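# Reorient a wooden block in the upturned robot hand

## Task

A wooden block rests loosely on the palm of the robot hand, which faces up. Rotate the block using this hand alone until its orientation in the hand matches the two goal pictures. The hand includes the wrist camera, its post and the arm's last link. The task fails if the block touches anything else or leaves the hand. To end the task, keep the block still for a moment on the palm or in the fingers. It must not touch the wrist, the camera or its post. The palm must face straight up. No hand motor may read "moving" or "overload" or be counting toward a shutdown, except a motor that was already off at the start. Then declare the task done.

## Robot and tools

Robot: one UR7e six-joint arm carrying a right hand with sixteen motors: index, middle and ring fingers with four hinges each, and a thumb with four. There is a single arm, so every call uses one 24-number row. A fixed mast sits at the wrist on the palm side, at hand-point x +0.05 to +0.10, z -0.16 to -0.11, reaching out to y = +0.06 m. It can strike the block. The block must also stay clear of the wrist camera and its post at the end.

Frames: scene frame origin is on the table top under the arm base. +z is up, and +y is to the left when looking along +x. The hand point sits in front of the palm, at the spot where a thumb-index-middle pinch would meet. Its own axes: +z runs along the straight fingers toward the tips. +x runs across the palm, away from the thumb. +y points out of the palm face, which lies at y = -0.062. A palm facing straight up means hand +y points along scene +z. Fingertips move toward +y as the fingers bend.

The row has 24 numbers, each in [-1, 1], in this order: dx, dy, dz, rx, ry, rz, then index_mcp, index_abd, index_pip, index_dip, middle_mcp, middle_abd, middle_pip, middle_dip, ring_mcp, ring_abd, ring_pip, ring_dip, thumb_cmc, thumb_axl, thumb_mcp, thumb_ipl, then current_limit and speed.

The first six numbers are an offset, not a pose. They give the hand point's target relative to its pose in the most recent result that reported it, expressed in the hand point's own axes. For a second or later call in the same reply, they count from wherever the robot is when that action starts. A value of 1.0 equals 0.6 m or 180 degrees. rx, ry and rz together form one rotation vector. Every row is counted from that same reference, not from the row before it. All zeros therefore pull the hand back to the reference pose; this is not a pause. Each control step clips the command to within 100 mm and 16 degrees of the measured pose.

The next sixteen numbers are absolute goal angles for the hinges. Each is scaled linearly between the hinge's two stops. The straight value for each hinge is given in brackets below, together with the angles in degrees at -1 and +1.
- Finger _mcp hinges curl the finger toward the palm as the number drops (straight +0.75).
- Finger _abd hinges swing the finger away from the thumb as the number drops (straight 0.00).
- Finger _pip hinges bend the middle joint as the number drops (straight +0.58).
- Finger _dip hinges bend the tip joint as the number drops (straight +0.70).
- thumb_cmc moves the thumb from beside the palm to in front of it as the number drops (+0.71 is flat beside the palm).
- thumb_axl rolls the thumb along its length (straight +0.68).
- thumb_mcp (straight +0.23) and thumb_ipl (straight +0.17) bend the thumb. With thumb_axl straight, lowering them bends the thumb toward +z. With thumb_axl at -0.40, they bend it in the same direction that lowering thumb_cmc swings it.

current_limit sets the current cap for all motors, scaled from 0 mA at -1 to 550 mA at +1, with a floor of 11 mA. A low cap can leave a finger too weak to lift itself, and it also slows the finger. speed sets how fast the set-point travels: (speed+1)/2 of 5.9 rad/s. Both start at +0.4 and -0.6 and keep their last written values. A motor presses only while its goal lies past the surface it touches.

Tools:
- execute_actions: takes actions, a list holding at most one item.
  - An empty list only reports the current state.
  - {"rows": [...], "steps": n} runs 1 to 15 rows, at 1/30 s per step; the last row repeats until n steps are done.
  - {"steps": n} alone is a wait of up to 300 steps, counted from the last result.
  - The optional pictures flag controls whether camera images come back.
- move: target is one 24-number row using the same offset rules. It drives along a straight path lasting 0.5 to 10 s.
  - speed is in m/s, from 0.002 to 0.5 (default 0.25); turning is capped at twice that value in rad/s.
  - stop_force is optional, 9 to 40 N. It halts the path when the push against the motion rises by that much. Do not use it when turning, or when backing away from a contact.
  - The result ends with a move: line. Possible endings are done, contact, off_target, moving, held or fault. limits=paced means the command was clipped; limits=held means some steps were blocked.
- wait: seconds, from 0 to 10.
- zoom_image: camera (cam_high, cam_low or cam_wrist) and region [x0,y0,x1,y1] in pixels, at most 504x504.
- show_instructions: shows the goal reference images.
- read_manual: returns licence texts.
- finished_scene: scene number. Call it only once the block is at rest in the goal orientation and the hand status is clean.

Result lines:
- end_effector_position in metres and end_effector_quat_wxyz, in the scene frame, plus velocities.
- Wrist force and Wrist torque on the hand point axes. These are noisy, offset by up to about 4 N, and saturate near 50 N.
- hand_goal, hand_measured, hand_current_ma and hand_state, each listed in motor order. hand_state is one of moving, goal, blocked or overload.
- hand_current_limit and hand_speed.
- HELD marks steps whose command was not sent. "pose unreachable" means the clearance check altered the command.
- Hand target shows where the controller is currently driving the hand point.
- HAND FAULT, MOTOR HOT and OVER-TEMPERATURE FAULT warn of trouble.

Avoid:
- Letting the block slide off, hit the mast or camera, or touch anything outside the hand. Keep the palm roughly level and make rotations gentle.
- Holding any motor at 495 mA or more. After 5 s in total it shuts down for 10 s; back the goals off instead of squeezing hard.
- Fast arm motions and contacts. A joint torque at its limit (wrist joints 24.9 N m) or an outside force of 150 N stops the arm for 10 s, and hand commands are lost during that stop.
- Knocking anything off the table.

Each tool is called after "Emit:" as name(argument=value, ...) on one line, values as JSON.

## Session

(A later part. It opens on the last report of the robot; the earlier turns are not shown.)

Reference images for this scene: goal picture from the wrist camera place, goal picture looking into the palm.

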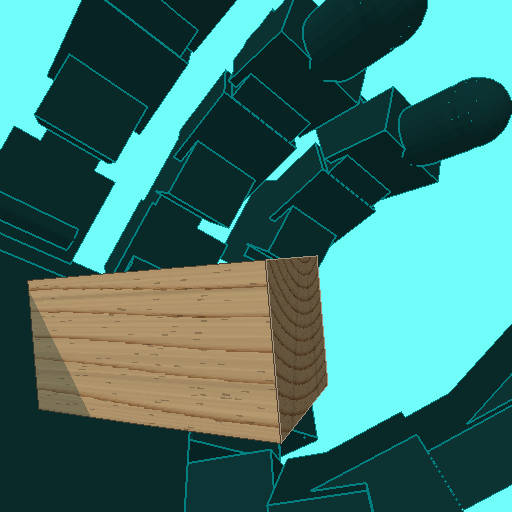

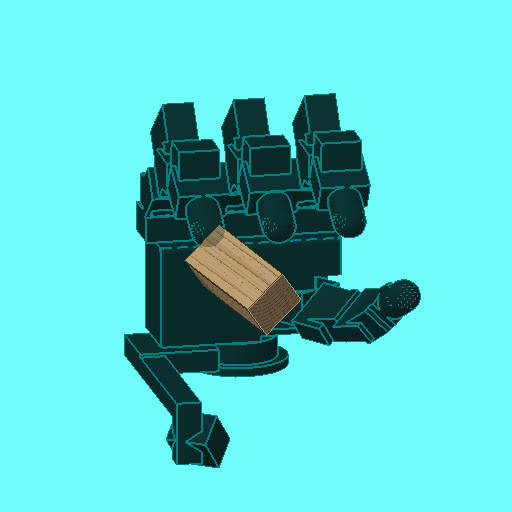

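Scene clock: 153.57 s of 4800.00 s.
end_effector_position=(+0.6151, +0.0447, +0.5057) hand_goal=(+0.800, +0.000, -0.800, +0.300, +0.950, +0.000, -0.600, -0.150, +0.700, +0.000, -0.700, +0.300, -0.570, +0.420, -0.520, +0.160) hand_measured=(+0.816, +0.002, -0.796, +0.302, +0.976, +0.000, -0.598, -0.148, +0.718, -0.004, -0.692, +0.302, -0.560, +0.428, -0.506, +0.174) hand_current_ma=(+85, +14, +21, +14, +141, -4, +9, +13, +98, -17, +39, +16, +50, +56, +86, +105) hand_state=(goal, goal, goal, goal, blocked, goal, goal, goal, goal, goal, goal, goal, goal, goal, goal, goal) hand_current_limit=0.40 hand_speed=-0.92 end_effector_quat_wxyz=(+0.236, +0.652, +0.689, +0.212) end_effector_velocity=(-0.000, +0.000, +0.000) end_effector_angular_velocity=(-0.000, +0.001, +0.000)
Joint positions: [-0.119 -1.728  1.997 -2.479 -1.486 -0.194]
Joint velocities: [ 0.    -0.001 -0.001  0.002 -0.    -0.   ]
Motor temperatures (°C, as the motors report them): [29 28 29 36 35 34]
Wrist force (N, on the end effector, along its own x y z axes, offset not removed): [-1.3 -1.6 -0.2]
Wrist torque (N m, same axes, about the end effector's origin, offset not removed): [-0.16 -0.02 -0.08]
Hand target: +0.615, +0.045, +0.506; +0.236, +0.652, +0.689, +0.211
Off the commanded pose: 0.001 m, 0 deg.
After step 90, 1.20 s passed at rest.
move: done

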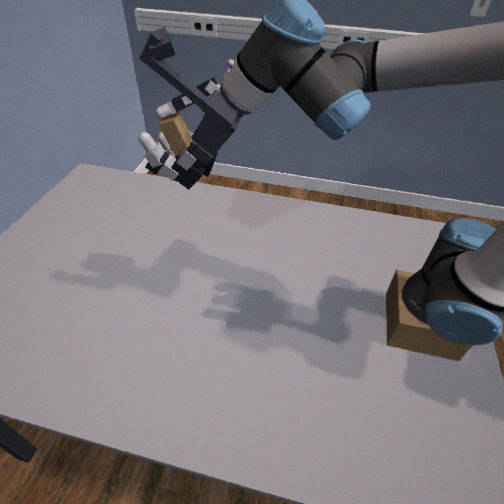

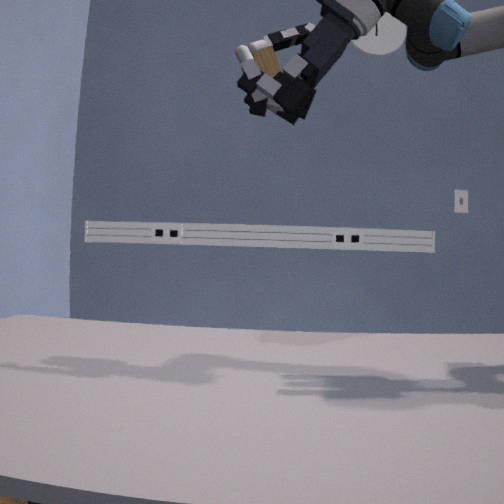

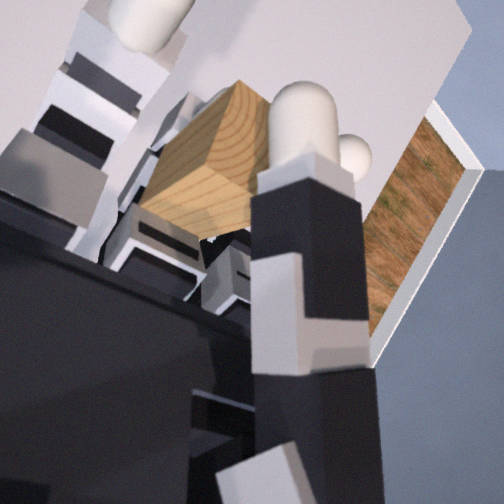

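Recentred. Release, let it settle forward, regrip.

Emit:
move(target=[0,0,0,0,0,0,0.8,0,-0.8,0.3,0.95,0,-0.55,-0.05,0.7,0,-0.7,0.3,-0.57,0.46,-0.12,0.1,0.4,-0.88])

Emit:
move(target=[0,0,0,0,0,0,0.8,0,-0.8,0.3,0.95,0,-0.55,-0.05,0.7,0,-0.7,0.3,-0.57,0.46,-0.4,-0.2,0.4,-0.88])

Emit:
zoom_image(camera="cam_high", region=[110,50,270,210])

Scene clock: 160.67 s of 4800.00 s.
end_effector_position=(+0.6151, +0.0447, +0.5057) hand_goal=(+0.800, +0.000, -0.800, +0.300, +0.950, +0.000, -0.550, -0.050, +0.700, +0.000, -0.700, +0.300, -0.570, +0.460, -0.120, +0.100) hand_measured=(+0.814, +0.002, -0.796, +0.302, +0.970, +0.000, -0.546, -0.052, +0.718, -0.004, -0.692, +0.302, -0.568, +0.458, -0.134, +0.100) hand_current_ma=(+84, +14, +21, +14, +104, -4, +18, -11, +97, -17, +39, +16, +7, -7, -90, +3) hand_state=(goal, goal, goal, goal, goal, goal, goal, goal, goal, goal, goal, goal, goal, goal, goal, goal) hand_current_limit=0.40 hand_speed=-0.88 end_effector_quat_wxyz=(+0.236, +0.652, +0.689, +0.212) end_effector_velocity=(+0.000, -0.001, +0.001) end_effector_angular_velocity=(+0.000, -0.002, -0.002)
Joint positions: [-0.119 -1.728  1.997 -2.479 -1.486 -0.194]
Joint velocities: [-0.001 -0.    -0.002 -0.    -0.     0.001]
Motor temperatures (°C, as the motors report them): [29 28 29 36 35 34]
Wrist force (N, on the end effector, along its own x y z axes, offset not removed): [-0.9 -2.1 -1.0]
Wrist torque (N m, same axes, about the end effector's origin, offset not removed): [-0.16 0.03 -0.04]
Hand target: +0.615, +0.045, +0.506; +0.236, +0.652, +0.689, +0.212
Off the commanded pose: 0.000 m, 0 deg.
After step 90, 2.10 s passed at rest.
move: done

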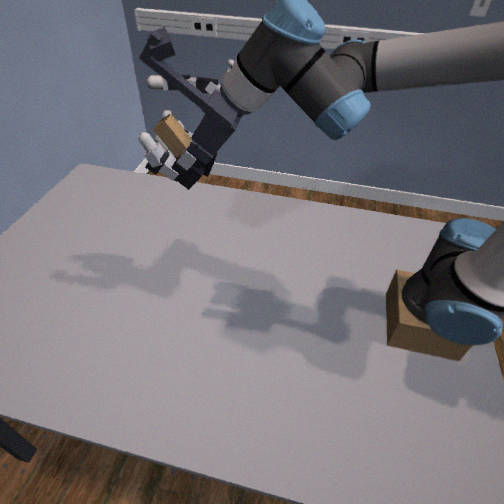

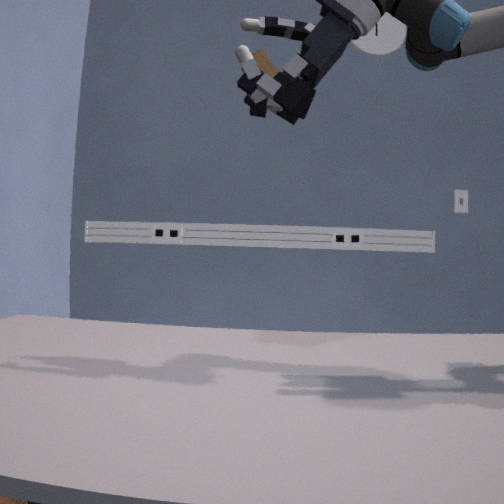

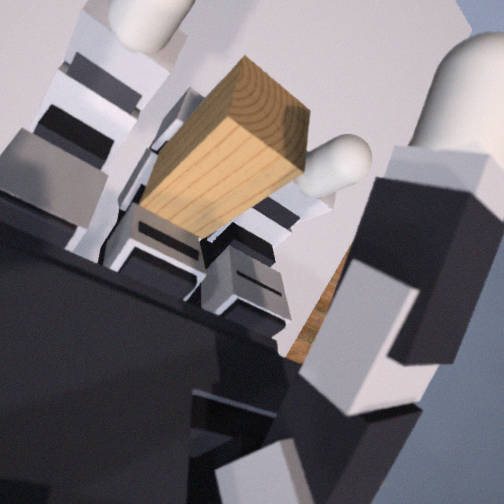

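Scene clock: 162.27 s of 4800.00 s.
end_effector_position=(+0.6151, +0.0447, +0.5057) hand_goal=(+0.800, +0.000, -0.800, +0.300, +0.950, +0.000, -0.550, -0.050, +0.700, +0.000, -0.700, +0.300, -0.570, +0.460, -0.400, -0.200) hand_measured=(+0.814, +0.002, -0.796, +0.302, +0.988, -0.002, -0.532, -0.052, +0.718, -0.004, -0.692, +0.302, -0.558, +0.458, -0.346, -0.162) hand_current_ma=(+84, +14, +21, +14, +206, -5, +89, -11, +97, -17, +39, +16, +61, -17, +349, +272) hand_state=(goal, goal, goal, goal, blocked, goal, goal, goal, goal, goal, goal, goal, goal, goal, blocked, blocked) hand_current_limit=0.40 hand_speed=-0.88 end_effector_quat_wxyz=(+0.236, +0.652, +0.689, +0.212) end_effector_velocity=(-0.000, +0.000, +0.000) end_effector_angular_velocity=(-0.000, -0.000, +0.001)
Joint positions: [-0.119 -1.728  1.997 -2.479 -1.486 -0.194]
Joint velocities: [ 0.    -0.     0.    -0.     0.    -0.001]
Motor temperatures (°C, as the motors report them): [29 28 29 36 35 34]
Wrist force (N, on the end effector, along its own x y z axes, offset not removed): [-2.2 -0.3 -1.3]
Wrist torque (N m, same axes, about the end effector's origin, offset not removed): [0.12 0.04 -0.09]
Hand target: +0.615, +0.045, +0.506; +0.236, +0.652, +0.689, +0.212
Off the commanded pose: 0.000 m, 0 deg.
move: done

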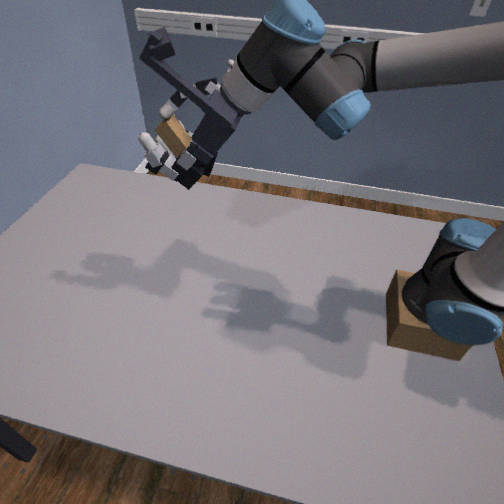

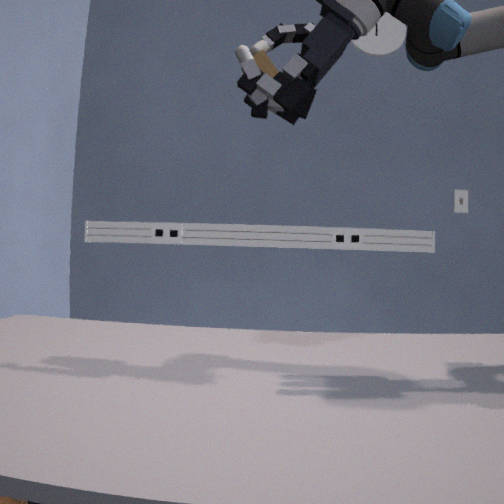

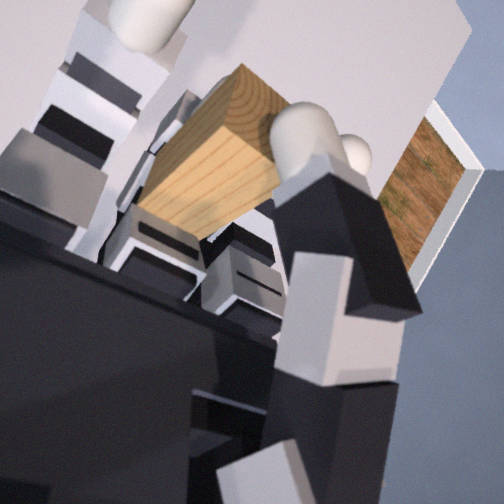

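Region (110, 50, 270, 210) of cam_high's 504x504 image, scaled by 3.150, with more detail than that image has.

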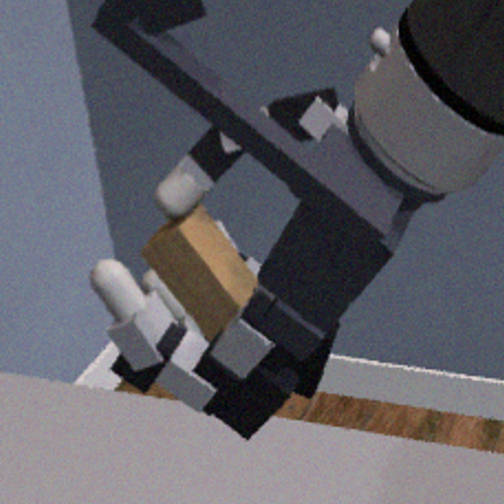

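Better: thumb on the near edge. Yaw in stages while levelling.

Emit:
move(target=[0,0,0,-0.15,0,0,1,0.2,-0.5,0.4,1,-0.4,-0.62,-0.15,1,-1,-0.2,0.3,-0.57,0.54,-0.43,-0.2,0.4,-0.9], speed=0.1)

Emit:
move(target=[0,0,0,-0.15,0,0,1,0.3,-0.4,0.4,1,-0.8,-0.68,-0.25,1,-1,0,0.3,-0.57,0.64,-0.46,-0.2,0.4,-0.93], speed=0.1)

Emit:
zoom_image(camera="cam_wrist", region=[100,60,400,300])

Scene clock: 171.50 s of 4800.00 s.
end_effector_position=(+0.6153, +0.0447, +0.5058) hand_goal=(+1.000, +0.200, -0.500, +0.400, +1.000, -0.400, -0.620, -0.150, +1.000, -1.000, -0.200, +0.300, -0.570, +0.540, -0.430, -0.200) hand_measured=(+1.000, +0.196, -0.500, +0.398, +1.000, -0.368, -0.544, -0.116, +1.000, -0.990, -0.200, +0.302, -0.544, +0.564, -0.354, -0.176) hand_current_ma=(+0, -20, +1, -12, +2, +144, +379, +176, +0, +41, +1, +16, +140, +159, +385, +173) hand_state=(goal, goal, goal, goal, goal, blocked, blocked, blocked, goal, goal, goal, goal, blocked, blocked, blocked, blocked) hand_current_limit=0.40 hand_speed=-0.90 end_effector_quat_wxyz=(+0.381, +0.579, +0.620, +0.367) end_effector_velocity=(+0.000, +0.001, +0.002) end_effector_angular_velocity=(-0.001, -0.003, +0.001)
Joint positions: [-0.155 -1.567  2.247 -3.356 -1.374 -0.151]
Joint velocities: [ 0.001  0.    -0.002 -0.002 -0.    -0.   ]
Motor temperatures (°C, as the motors report them): [29 28 29 36 35 34]
Wrist force (N, on the end effector, along its own x y z axes, offset not removed): [-1.0 -0.5 -0.4]
Wrist torque (N m, same axes, about the end effector's origin, offset not removed): [0.06 -0.05 0.02]
Hand target: +0.615, +0.045, +0.506; +0.381, +0.579, +0.620, +0.367
Off the commanded pose: 0.000 m, 0 deg.
After step 90, 2.43 s passed at rest.
move: done

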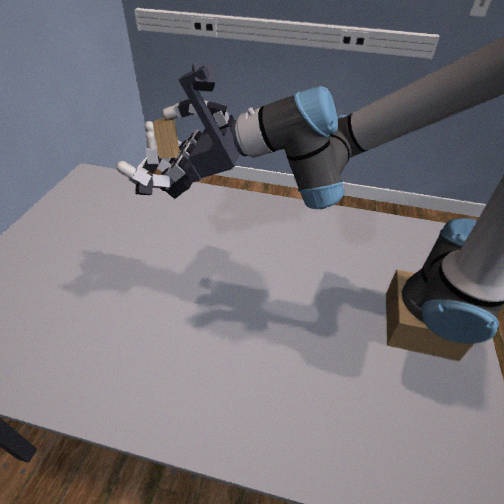

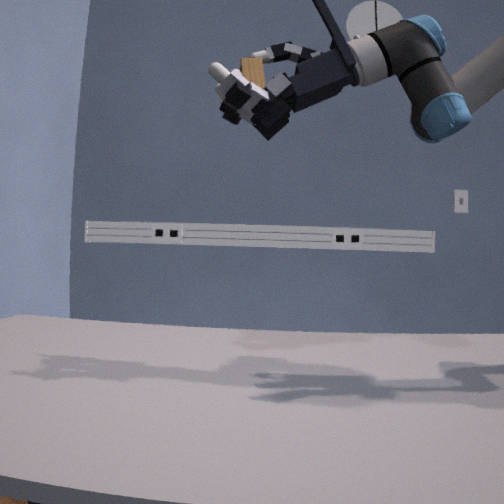

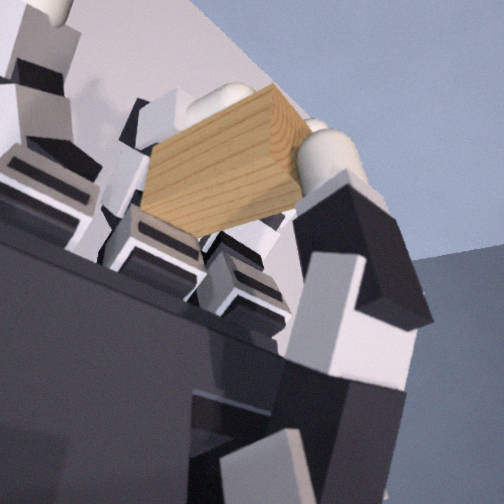

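Scene clock: 174.27 s of 4800.00 s.
end_effector_position=(+0.6156, +0.0447, +0.5060) hand_goal=(+1.000, +0.300, -0.400, +0.400, +1.000, -0.800, -0.680, -0.250, +1.000, -1.000, +0.000, +0.300, -0.570, +0.640, -0.460, -0.200) hand_measured=(+1.000, +0.296, -0.400, +0.398, +1.000, -0.762, -0.544, -0.186, +1.000, -0.994, +0.000, +0.302, -0.546, +0.670, -0.382, -0.176) hand_current_ma=(+0, -19, +0, -12, +2, +168, +385, +336, +0, +28, +0, +16, +128, +202, +385, +167) hand_state=(goal, goal, goal, goal, goal, blocked, blocked, blocked, goal, goal, goal, goal, blocked, blocked, blocked, blocked) hand_current_limit=0.40 hand_speed=-0.93 end_effector_quat_wxyz=(+0.505, +0.475, +0.518, +0.501) end_effector_velocity=(+0.000, +0.000, -0.000) end_effector_angular_velocity=(+0.000, -0.017, +0.001)
Joint positions: [-0.16  -1.17   2.199 -4.183 -1.322 -0.044]
Joint velocities: [ 0.001  0.016 -0.008 -0.025  0.     0.004]
Motor temperatures (°C, as the motors report them): [29 28 29 36 35 34]
Wrist force (N, on the end effector, along its own x y z axes, offset not removed): [-2.1 -0.2 -2.1]
Wrist torque (N m, same axes, about the end effector's origin, offset not removed): [0.16 0.19 -0.17]
Hand target: +0.616, +0.045, +0.506; +0.506, +0.474, +0.518, +0.502
Off the commanded pose: 0.000 m, 0 deg.
move: done

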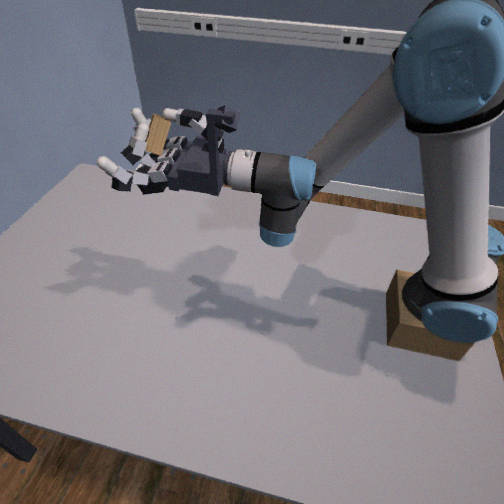

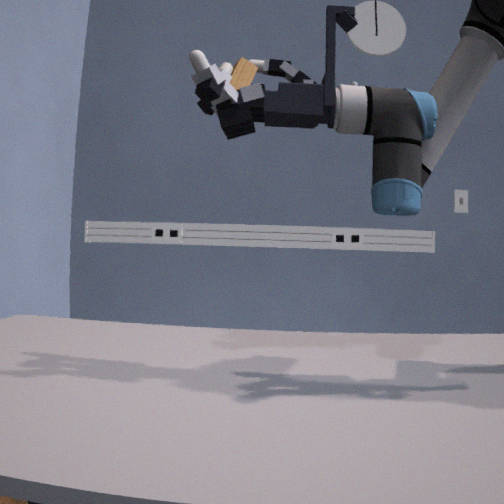

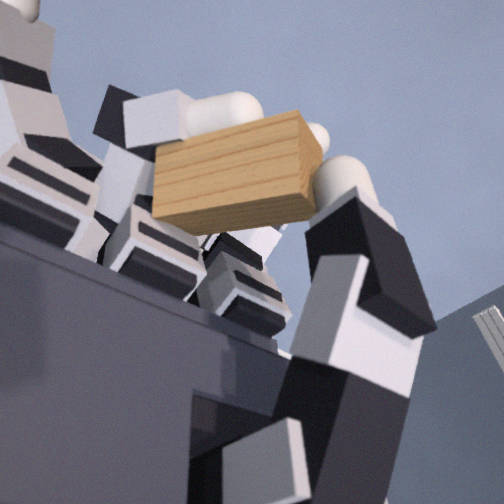

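Region (100, 60, 400, 300) of cam_wrist's 504x504 image, scaled by 1.680, with more detail than that image has; it fills the top 403 rows of this view, and the rest is white.

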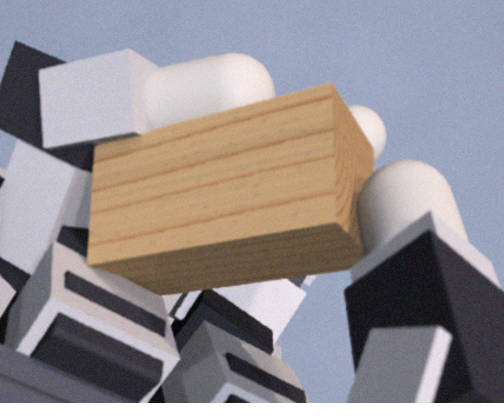

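Emit:
move(target=[0,0,0,0,0,0,1,0.3,-0.4,0.4,1,-1,-0.6,-0.22,1,-1,0,0.3,-0.57,0.65,-0.5,-0.12,0.4,-0.94])

Emit:
zoom_image(camera="cam_wrist", region=[100,60,400,300])

Scene clock: 180.40 s of 4800.00 s.
end_effector_position=(+0.6156, +0.0447, +0.5060) hand_goal=(+1.000, +0.300, -0.400, +0.400, +1.000, -1.000, -0.600, -0.220, +1.000, -1.000, +0.000, +0.300, -0.570, +0.650, -0.500, -0.120) hand_measured=(+1.000, +0.296, -0.400, +0.398, +1.000, -0.970, -0.542, -0.190, +1.000, -0.996, +0.000, +0.302, -0.544, +0.684, -0.410, -0.106) hand_current_ma=(+0, -18, +0, -12, +2, +133, +287, +156, +0, +21, +0, +16, +142, +228, +385, +94) hand_state=(goal, goal, goal, goal, goal, blocked, blocked, blocked, goal, goal, goal, goal, blocked, blocked, blocked, goal) hand_current_limit=0.40 hand_speed=-0.94 end_effector_quat_wxyz=(+0.505, +0.475, +0.518, +0.501) end_effector_velocity=(-0.000, -0.000, +0.000) end_effector_angular_velocity=(+0.000, -0.001, -0.000)
Joint positions: [-0.16  -1.17   2.199 -4.183 -1.322 -0.044]
Joint velocities: [-0.    -0.     0.001 -0.002 -0.     0.   ]
Motor temperatures (°C, as the motors report them): [29 28 29 36 35 34]
Wrist force (N, on the end effector, along its own x y z axes, offset not removed): [-2.0 -0.8 -1.2]
Wrist torque (N m, same axes, about the end effector's origin, offset not removed): [0.06 0.10 -0.14]
Hand target: +0.616, +0.045, +0.506; +0.505, +0.475, +0.518, +0.501
Off the commanded pose: 0.000 m, 0 deg.
After step 90, 1.70 s passed at rest.
move: done

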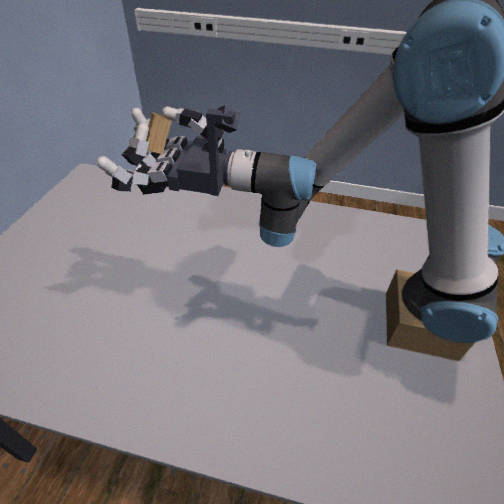

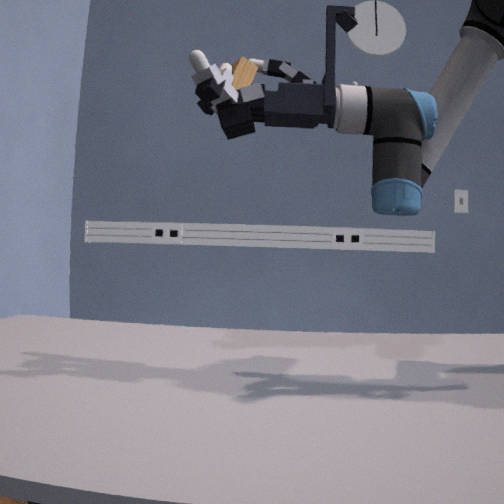

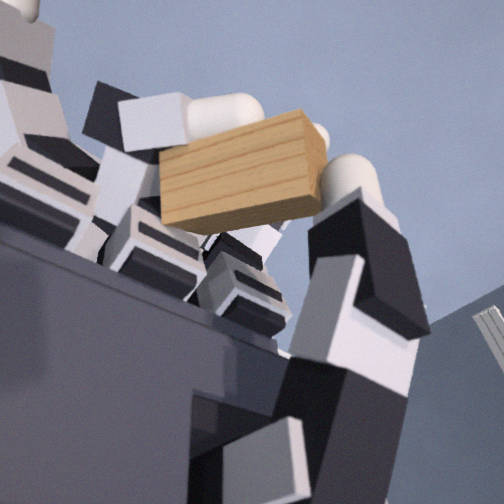

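Region (100, 60, 400, 300) of cam_wrist's 504x504 image, scaled by 1.680, with more detail than that image has; it fills the top 403 rows of this view, and the rest is white.

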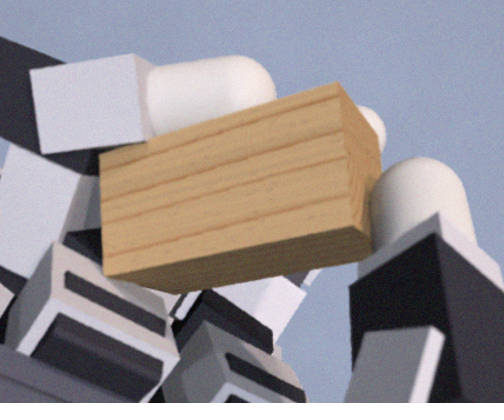

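Emit:
move(target=[0,0,0,0,0,0,1,0.3,-0.4,0.4,1,-1,-0.6,-0.24,1,-1,0,0.3,-0.57,0.7,-0.54,-0.06,0.4,-0.95])

Emit:
zoom_image(camera="cam_wrist", region=[100,60,400,300])

Scene clock: 184.63 s of 4800.00 s.
end_effector_position=(+0.6156, +0.0447, +0.5060) hand_goal=(+1.000, +0.300, -0.400, +0.400, +1.000, -1.000, -0.600, -0.240, +1.000, -1.000, +0.000, +0.300, -0.570, +0.700, -0.540, -0.060) hand_measured=(+1.000, +0.296, -0.400, +0.398, +1.000, -0.986, -0.542, -0.212, +1.000, -0.996, +0.000, +0.302, -0.544, +0.720, -0.460, -0.046) hand_current_ma=(+0, -18, +0, -12, +2, +65, +287, +152, +0, +21, +0, +16, +142, +135, +385, +94) hand_state=(goal, goal, goal, goal, goal, goal, blocked, blocked, goal, goal, goal, goal, blocked, goal, blocked, goal) hand_current_limit=0.40 hand_speed=-0.95 end_effector_quat_wxyz=(+0.505, +0.475, +0.518, +0.501) end_effector_velocity=(-0.000, -0.000, -0.002) end_effector_angular_velocity=(+0.001, +0.004, -0.001)
Joint positions: [-0.16  -1.17   2.199 -4.183 -1.322 -0.044]
Joint velocities: [-0.001  0.001  0.003  0.001 -0.    -0.   ]
Motor temperatures (°C, as the motors report them): [29 28 29 36 35 34]
Wrist force (N, on the end effector, along its own x y z axes, offset not removed): [-0.6 -1.2 -2.0]
Wrist torque (N m, same axes, about the end effector's origin, offset not removed): [0.03 -0.04 0.01]
Hand target: +0.616, +0.045, +0.506; +0.505, +0.475, +0.518, +0.501
Off the commanded pose: 0.000 m, 0 deg.
After step 90, 0.37 s passed at rest.
move: done

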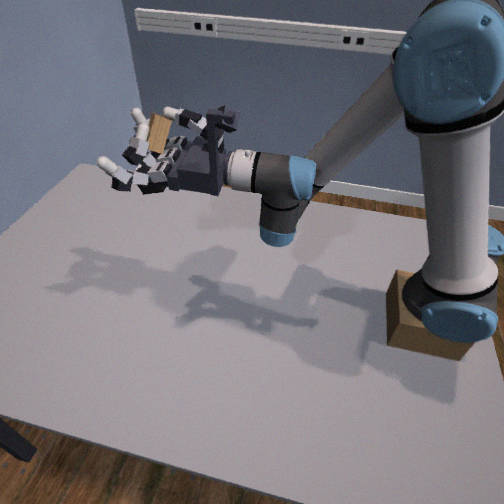

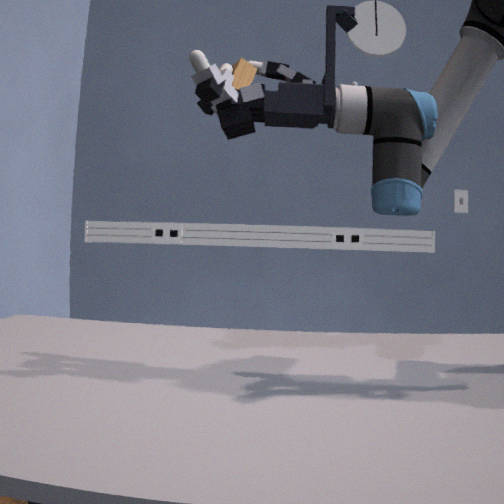

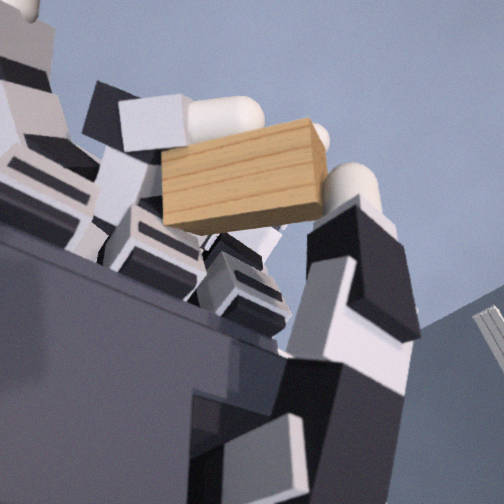

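Region (100, 60, 400, 300) of cam_wrist's 504x504 image, scaled by 1.680, with more detail than that image has; it fills the top 403 rows of this view, and the rest is white.

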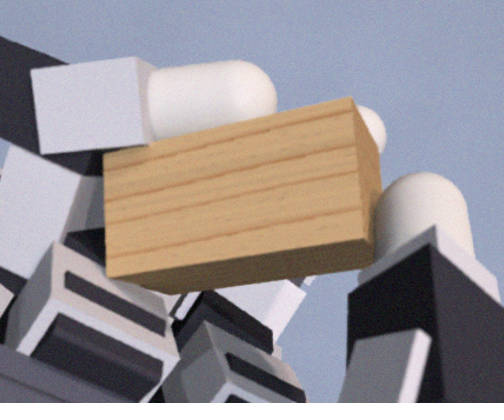

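Emit:
execute_actions(actions=[{"steps":60}], pictures=false)

Emit:
finished_scene(scene=2)

Scene clock: 187.20 s of 4800.00 s.
end_effector_position=(+0.6156, +0.0447, +0.5060) hand_goal=(+1.000, +0.300, -0.400, +0.400, +1.000, -1.000, -0.600, -0.240, +1.000, -1.000, +0.000, +0.300, -0.570, +0.700, -0.540, -0.060) hand_measured=(+1.000, +0.296, -0.400, +0.398, +1.000, -0.986, -0.542, -0.212, +1.000, -0.996, +0.000, +0.302, -0.544, +0.720, -0.460, -0.046) hand_current_ma=(+0, -18, +0, -12, +2, +65, +287, +152, +0, +21, +0, +16, +142, +135, +385, +94) hand_state=(goal, goal, goal, goal, goal, goal, blocked, blocked, goal, goal, goal, goal, blocked, goal, blocked, goal) hand_current_limit=0.40 hand_speed=-0.95 end_effector_quat_wxyz=(+0.505, +0.475, +0.518, +0.501) end_effector_velocity=(+0.001, -0.000, -0.000) end_effector_angular_velocity=(+0.001, +0.000, +0.000)
Joint positions: [-0.16  -1.17   2.199 -4.183 -1.322 -0.044]
Joint velocities: [ 0.     0.001 -0.001  0.001  0.     0.001]
Motor temperatures (°C, as the motors report them): [29 28 29 36 35 34]
Wrist force (N, on the end effector, along its own x y z axes, offset not removed): [-2.0 -2.3 0.9]
Wrist torque (N m, same axes, about the end effector's origin, offset not removed): [-0.33 0.14 -0.12]
Hand target: +0.616, +0.045, +0.506; +0.505, +0.475, +0.518, +0.501
Off the commanded pose: 0.000 m, 0 deg.
Steps of this call (steps 1 to 77: nothing new was sent). Readings (end_effector_position | what the end effector reports):
1: (+0.6156, +0.0447, +0.5060) | hand_goal=(+1.000, +0.300, -0.400, +0.400, +1.000, -1.000, -0.600, -0.240, +1.000, -1.000, +0.000, +0.300, -0.570, +0.700, -0.540, -0.060) hand_measured=(+1.000, +0.296, -0.400, +0.398, +1.000, -0.986, -0.542, -0.212, +1.000, -0.996, +0.000, +0.302, -0.544, +0.720, -0.460, -0.046) hand_current_ma=(+0, -18, +0, -12, +2, +65, +287, +152, +0, +21, +0, +16, +142, +135, +385, +94) hand_state=(goal, goal, goal, goal, goal, goal, blocked, blocked, goal, goal, goal, goal, blocked, goal, blocked, goal) hand_current_limit=0.40 hand_speed=-0.95
2: (+0.6156, +0.0447, +0.5060) | hand_goal=(+1.000, +0.300, -0.400, +0.400, +1.000, -1.000, -0.600, -0.240, +1.000, -1.000, +0.000, +0.300, -0.570, +0.700, -0.540, -0.060) hand_measured=(+1.000, +0.296, -0.400, +0.398, +1.000, -0.986, -0.542, -0.212, +1.000, -0.996, +0.000, +0.302, -0.544, +0.720, -0.460, -0.046) hand_current_ma=(+0, -18, +0, -12, +2, +65, +287, +152, +0, +21, +0, +16, +142, +135, +385, +94) hand_state=(goal, goal, goal, goal, goal, goal, blocked, blocked, goal, goal, goal, goal, blocked, goal, blocked, goal) hand_current_limit=0.40 hand_speed=-0.95
4: (+0.6156, +0.0447, +0.5060) | hand_goal=(+1.000, +0.300, -0.400, +0.400, +1.000, -1.000, -0.600, -0.240, +1.000, -1.000, +0.000, +0.300, -0.570, +0.700, -0.540, -0.060) hand_measured=(+1.000, +0.296, -0.400, +0.398, +1.000, -0.986, -0.542, -0.212, +1.000, -0.996, +0.000, +0.302, -0.544, +0.720, -0.460, -0.046) hand_current_ma=(+0, -18, +0, -12, +2, +65, +287, +152, +0, +21, +0, +16, +142, +135, +385, +94) hand_state=(goal, goal, goal, goal, goal, goal, blocked, blocked, goal, goal, goal, goal, blocked, goal, blocked, goal) hand_current_limit=0.40 hand_speed=-0.95
8: (+0.6156, +0.0447, +0.5060) | hand_goal=(+1.000, +0.300, -0.400, +0.400, +1.000, -1.000, -0.600, -0.240, +1.000, -1.000, +0.000, +0.300, -0.570, +0.700, -0.540, -0.060) hand_measured=(+1.000, +0.296, -0.400, +0.398, +1.000, -0.986, -0.542, -0.212, +1.000, -0.996, +0.000, +0.302, -0.544, +0.720, -0.460, -0.046) hand_current_ma=(+0, -18, +0, -12, +2, +65, +287, +152, +0, +21, +0, +16, +142, +135, +385, +94) hand_state=(goal, goal, goal, goal, goal, goal, blocked, blocked, goal, goal, goal, goal, blocked, goal, blocked, goal) hand_current_limit=0.40 hand_speed=-0.95
77: the state above

The scene is finished: the task was done.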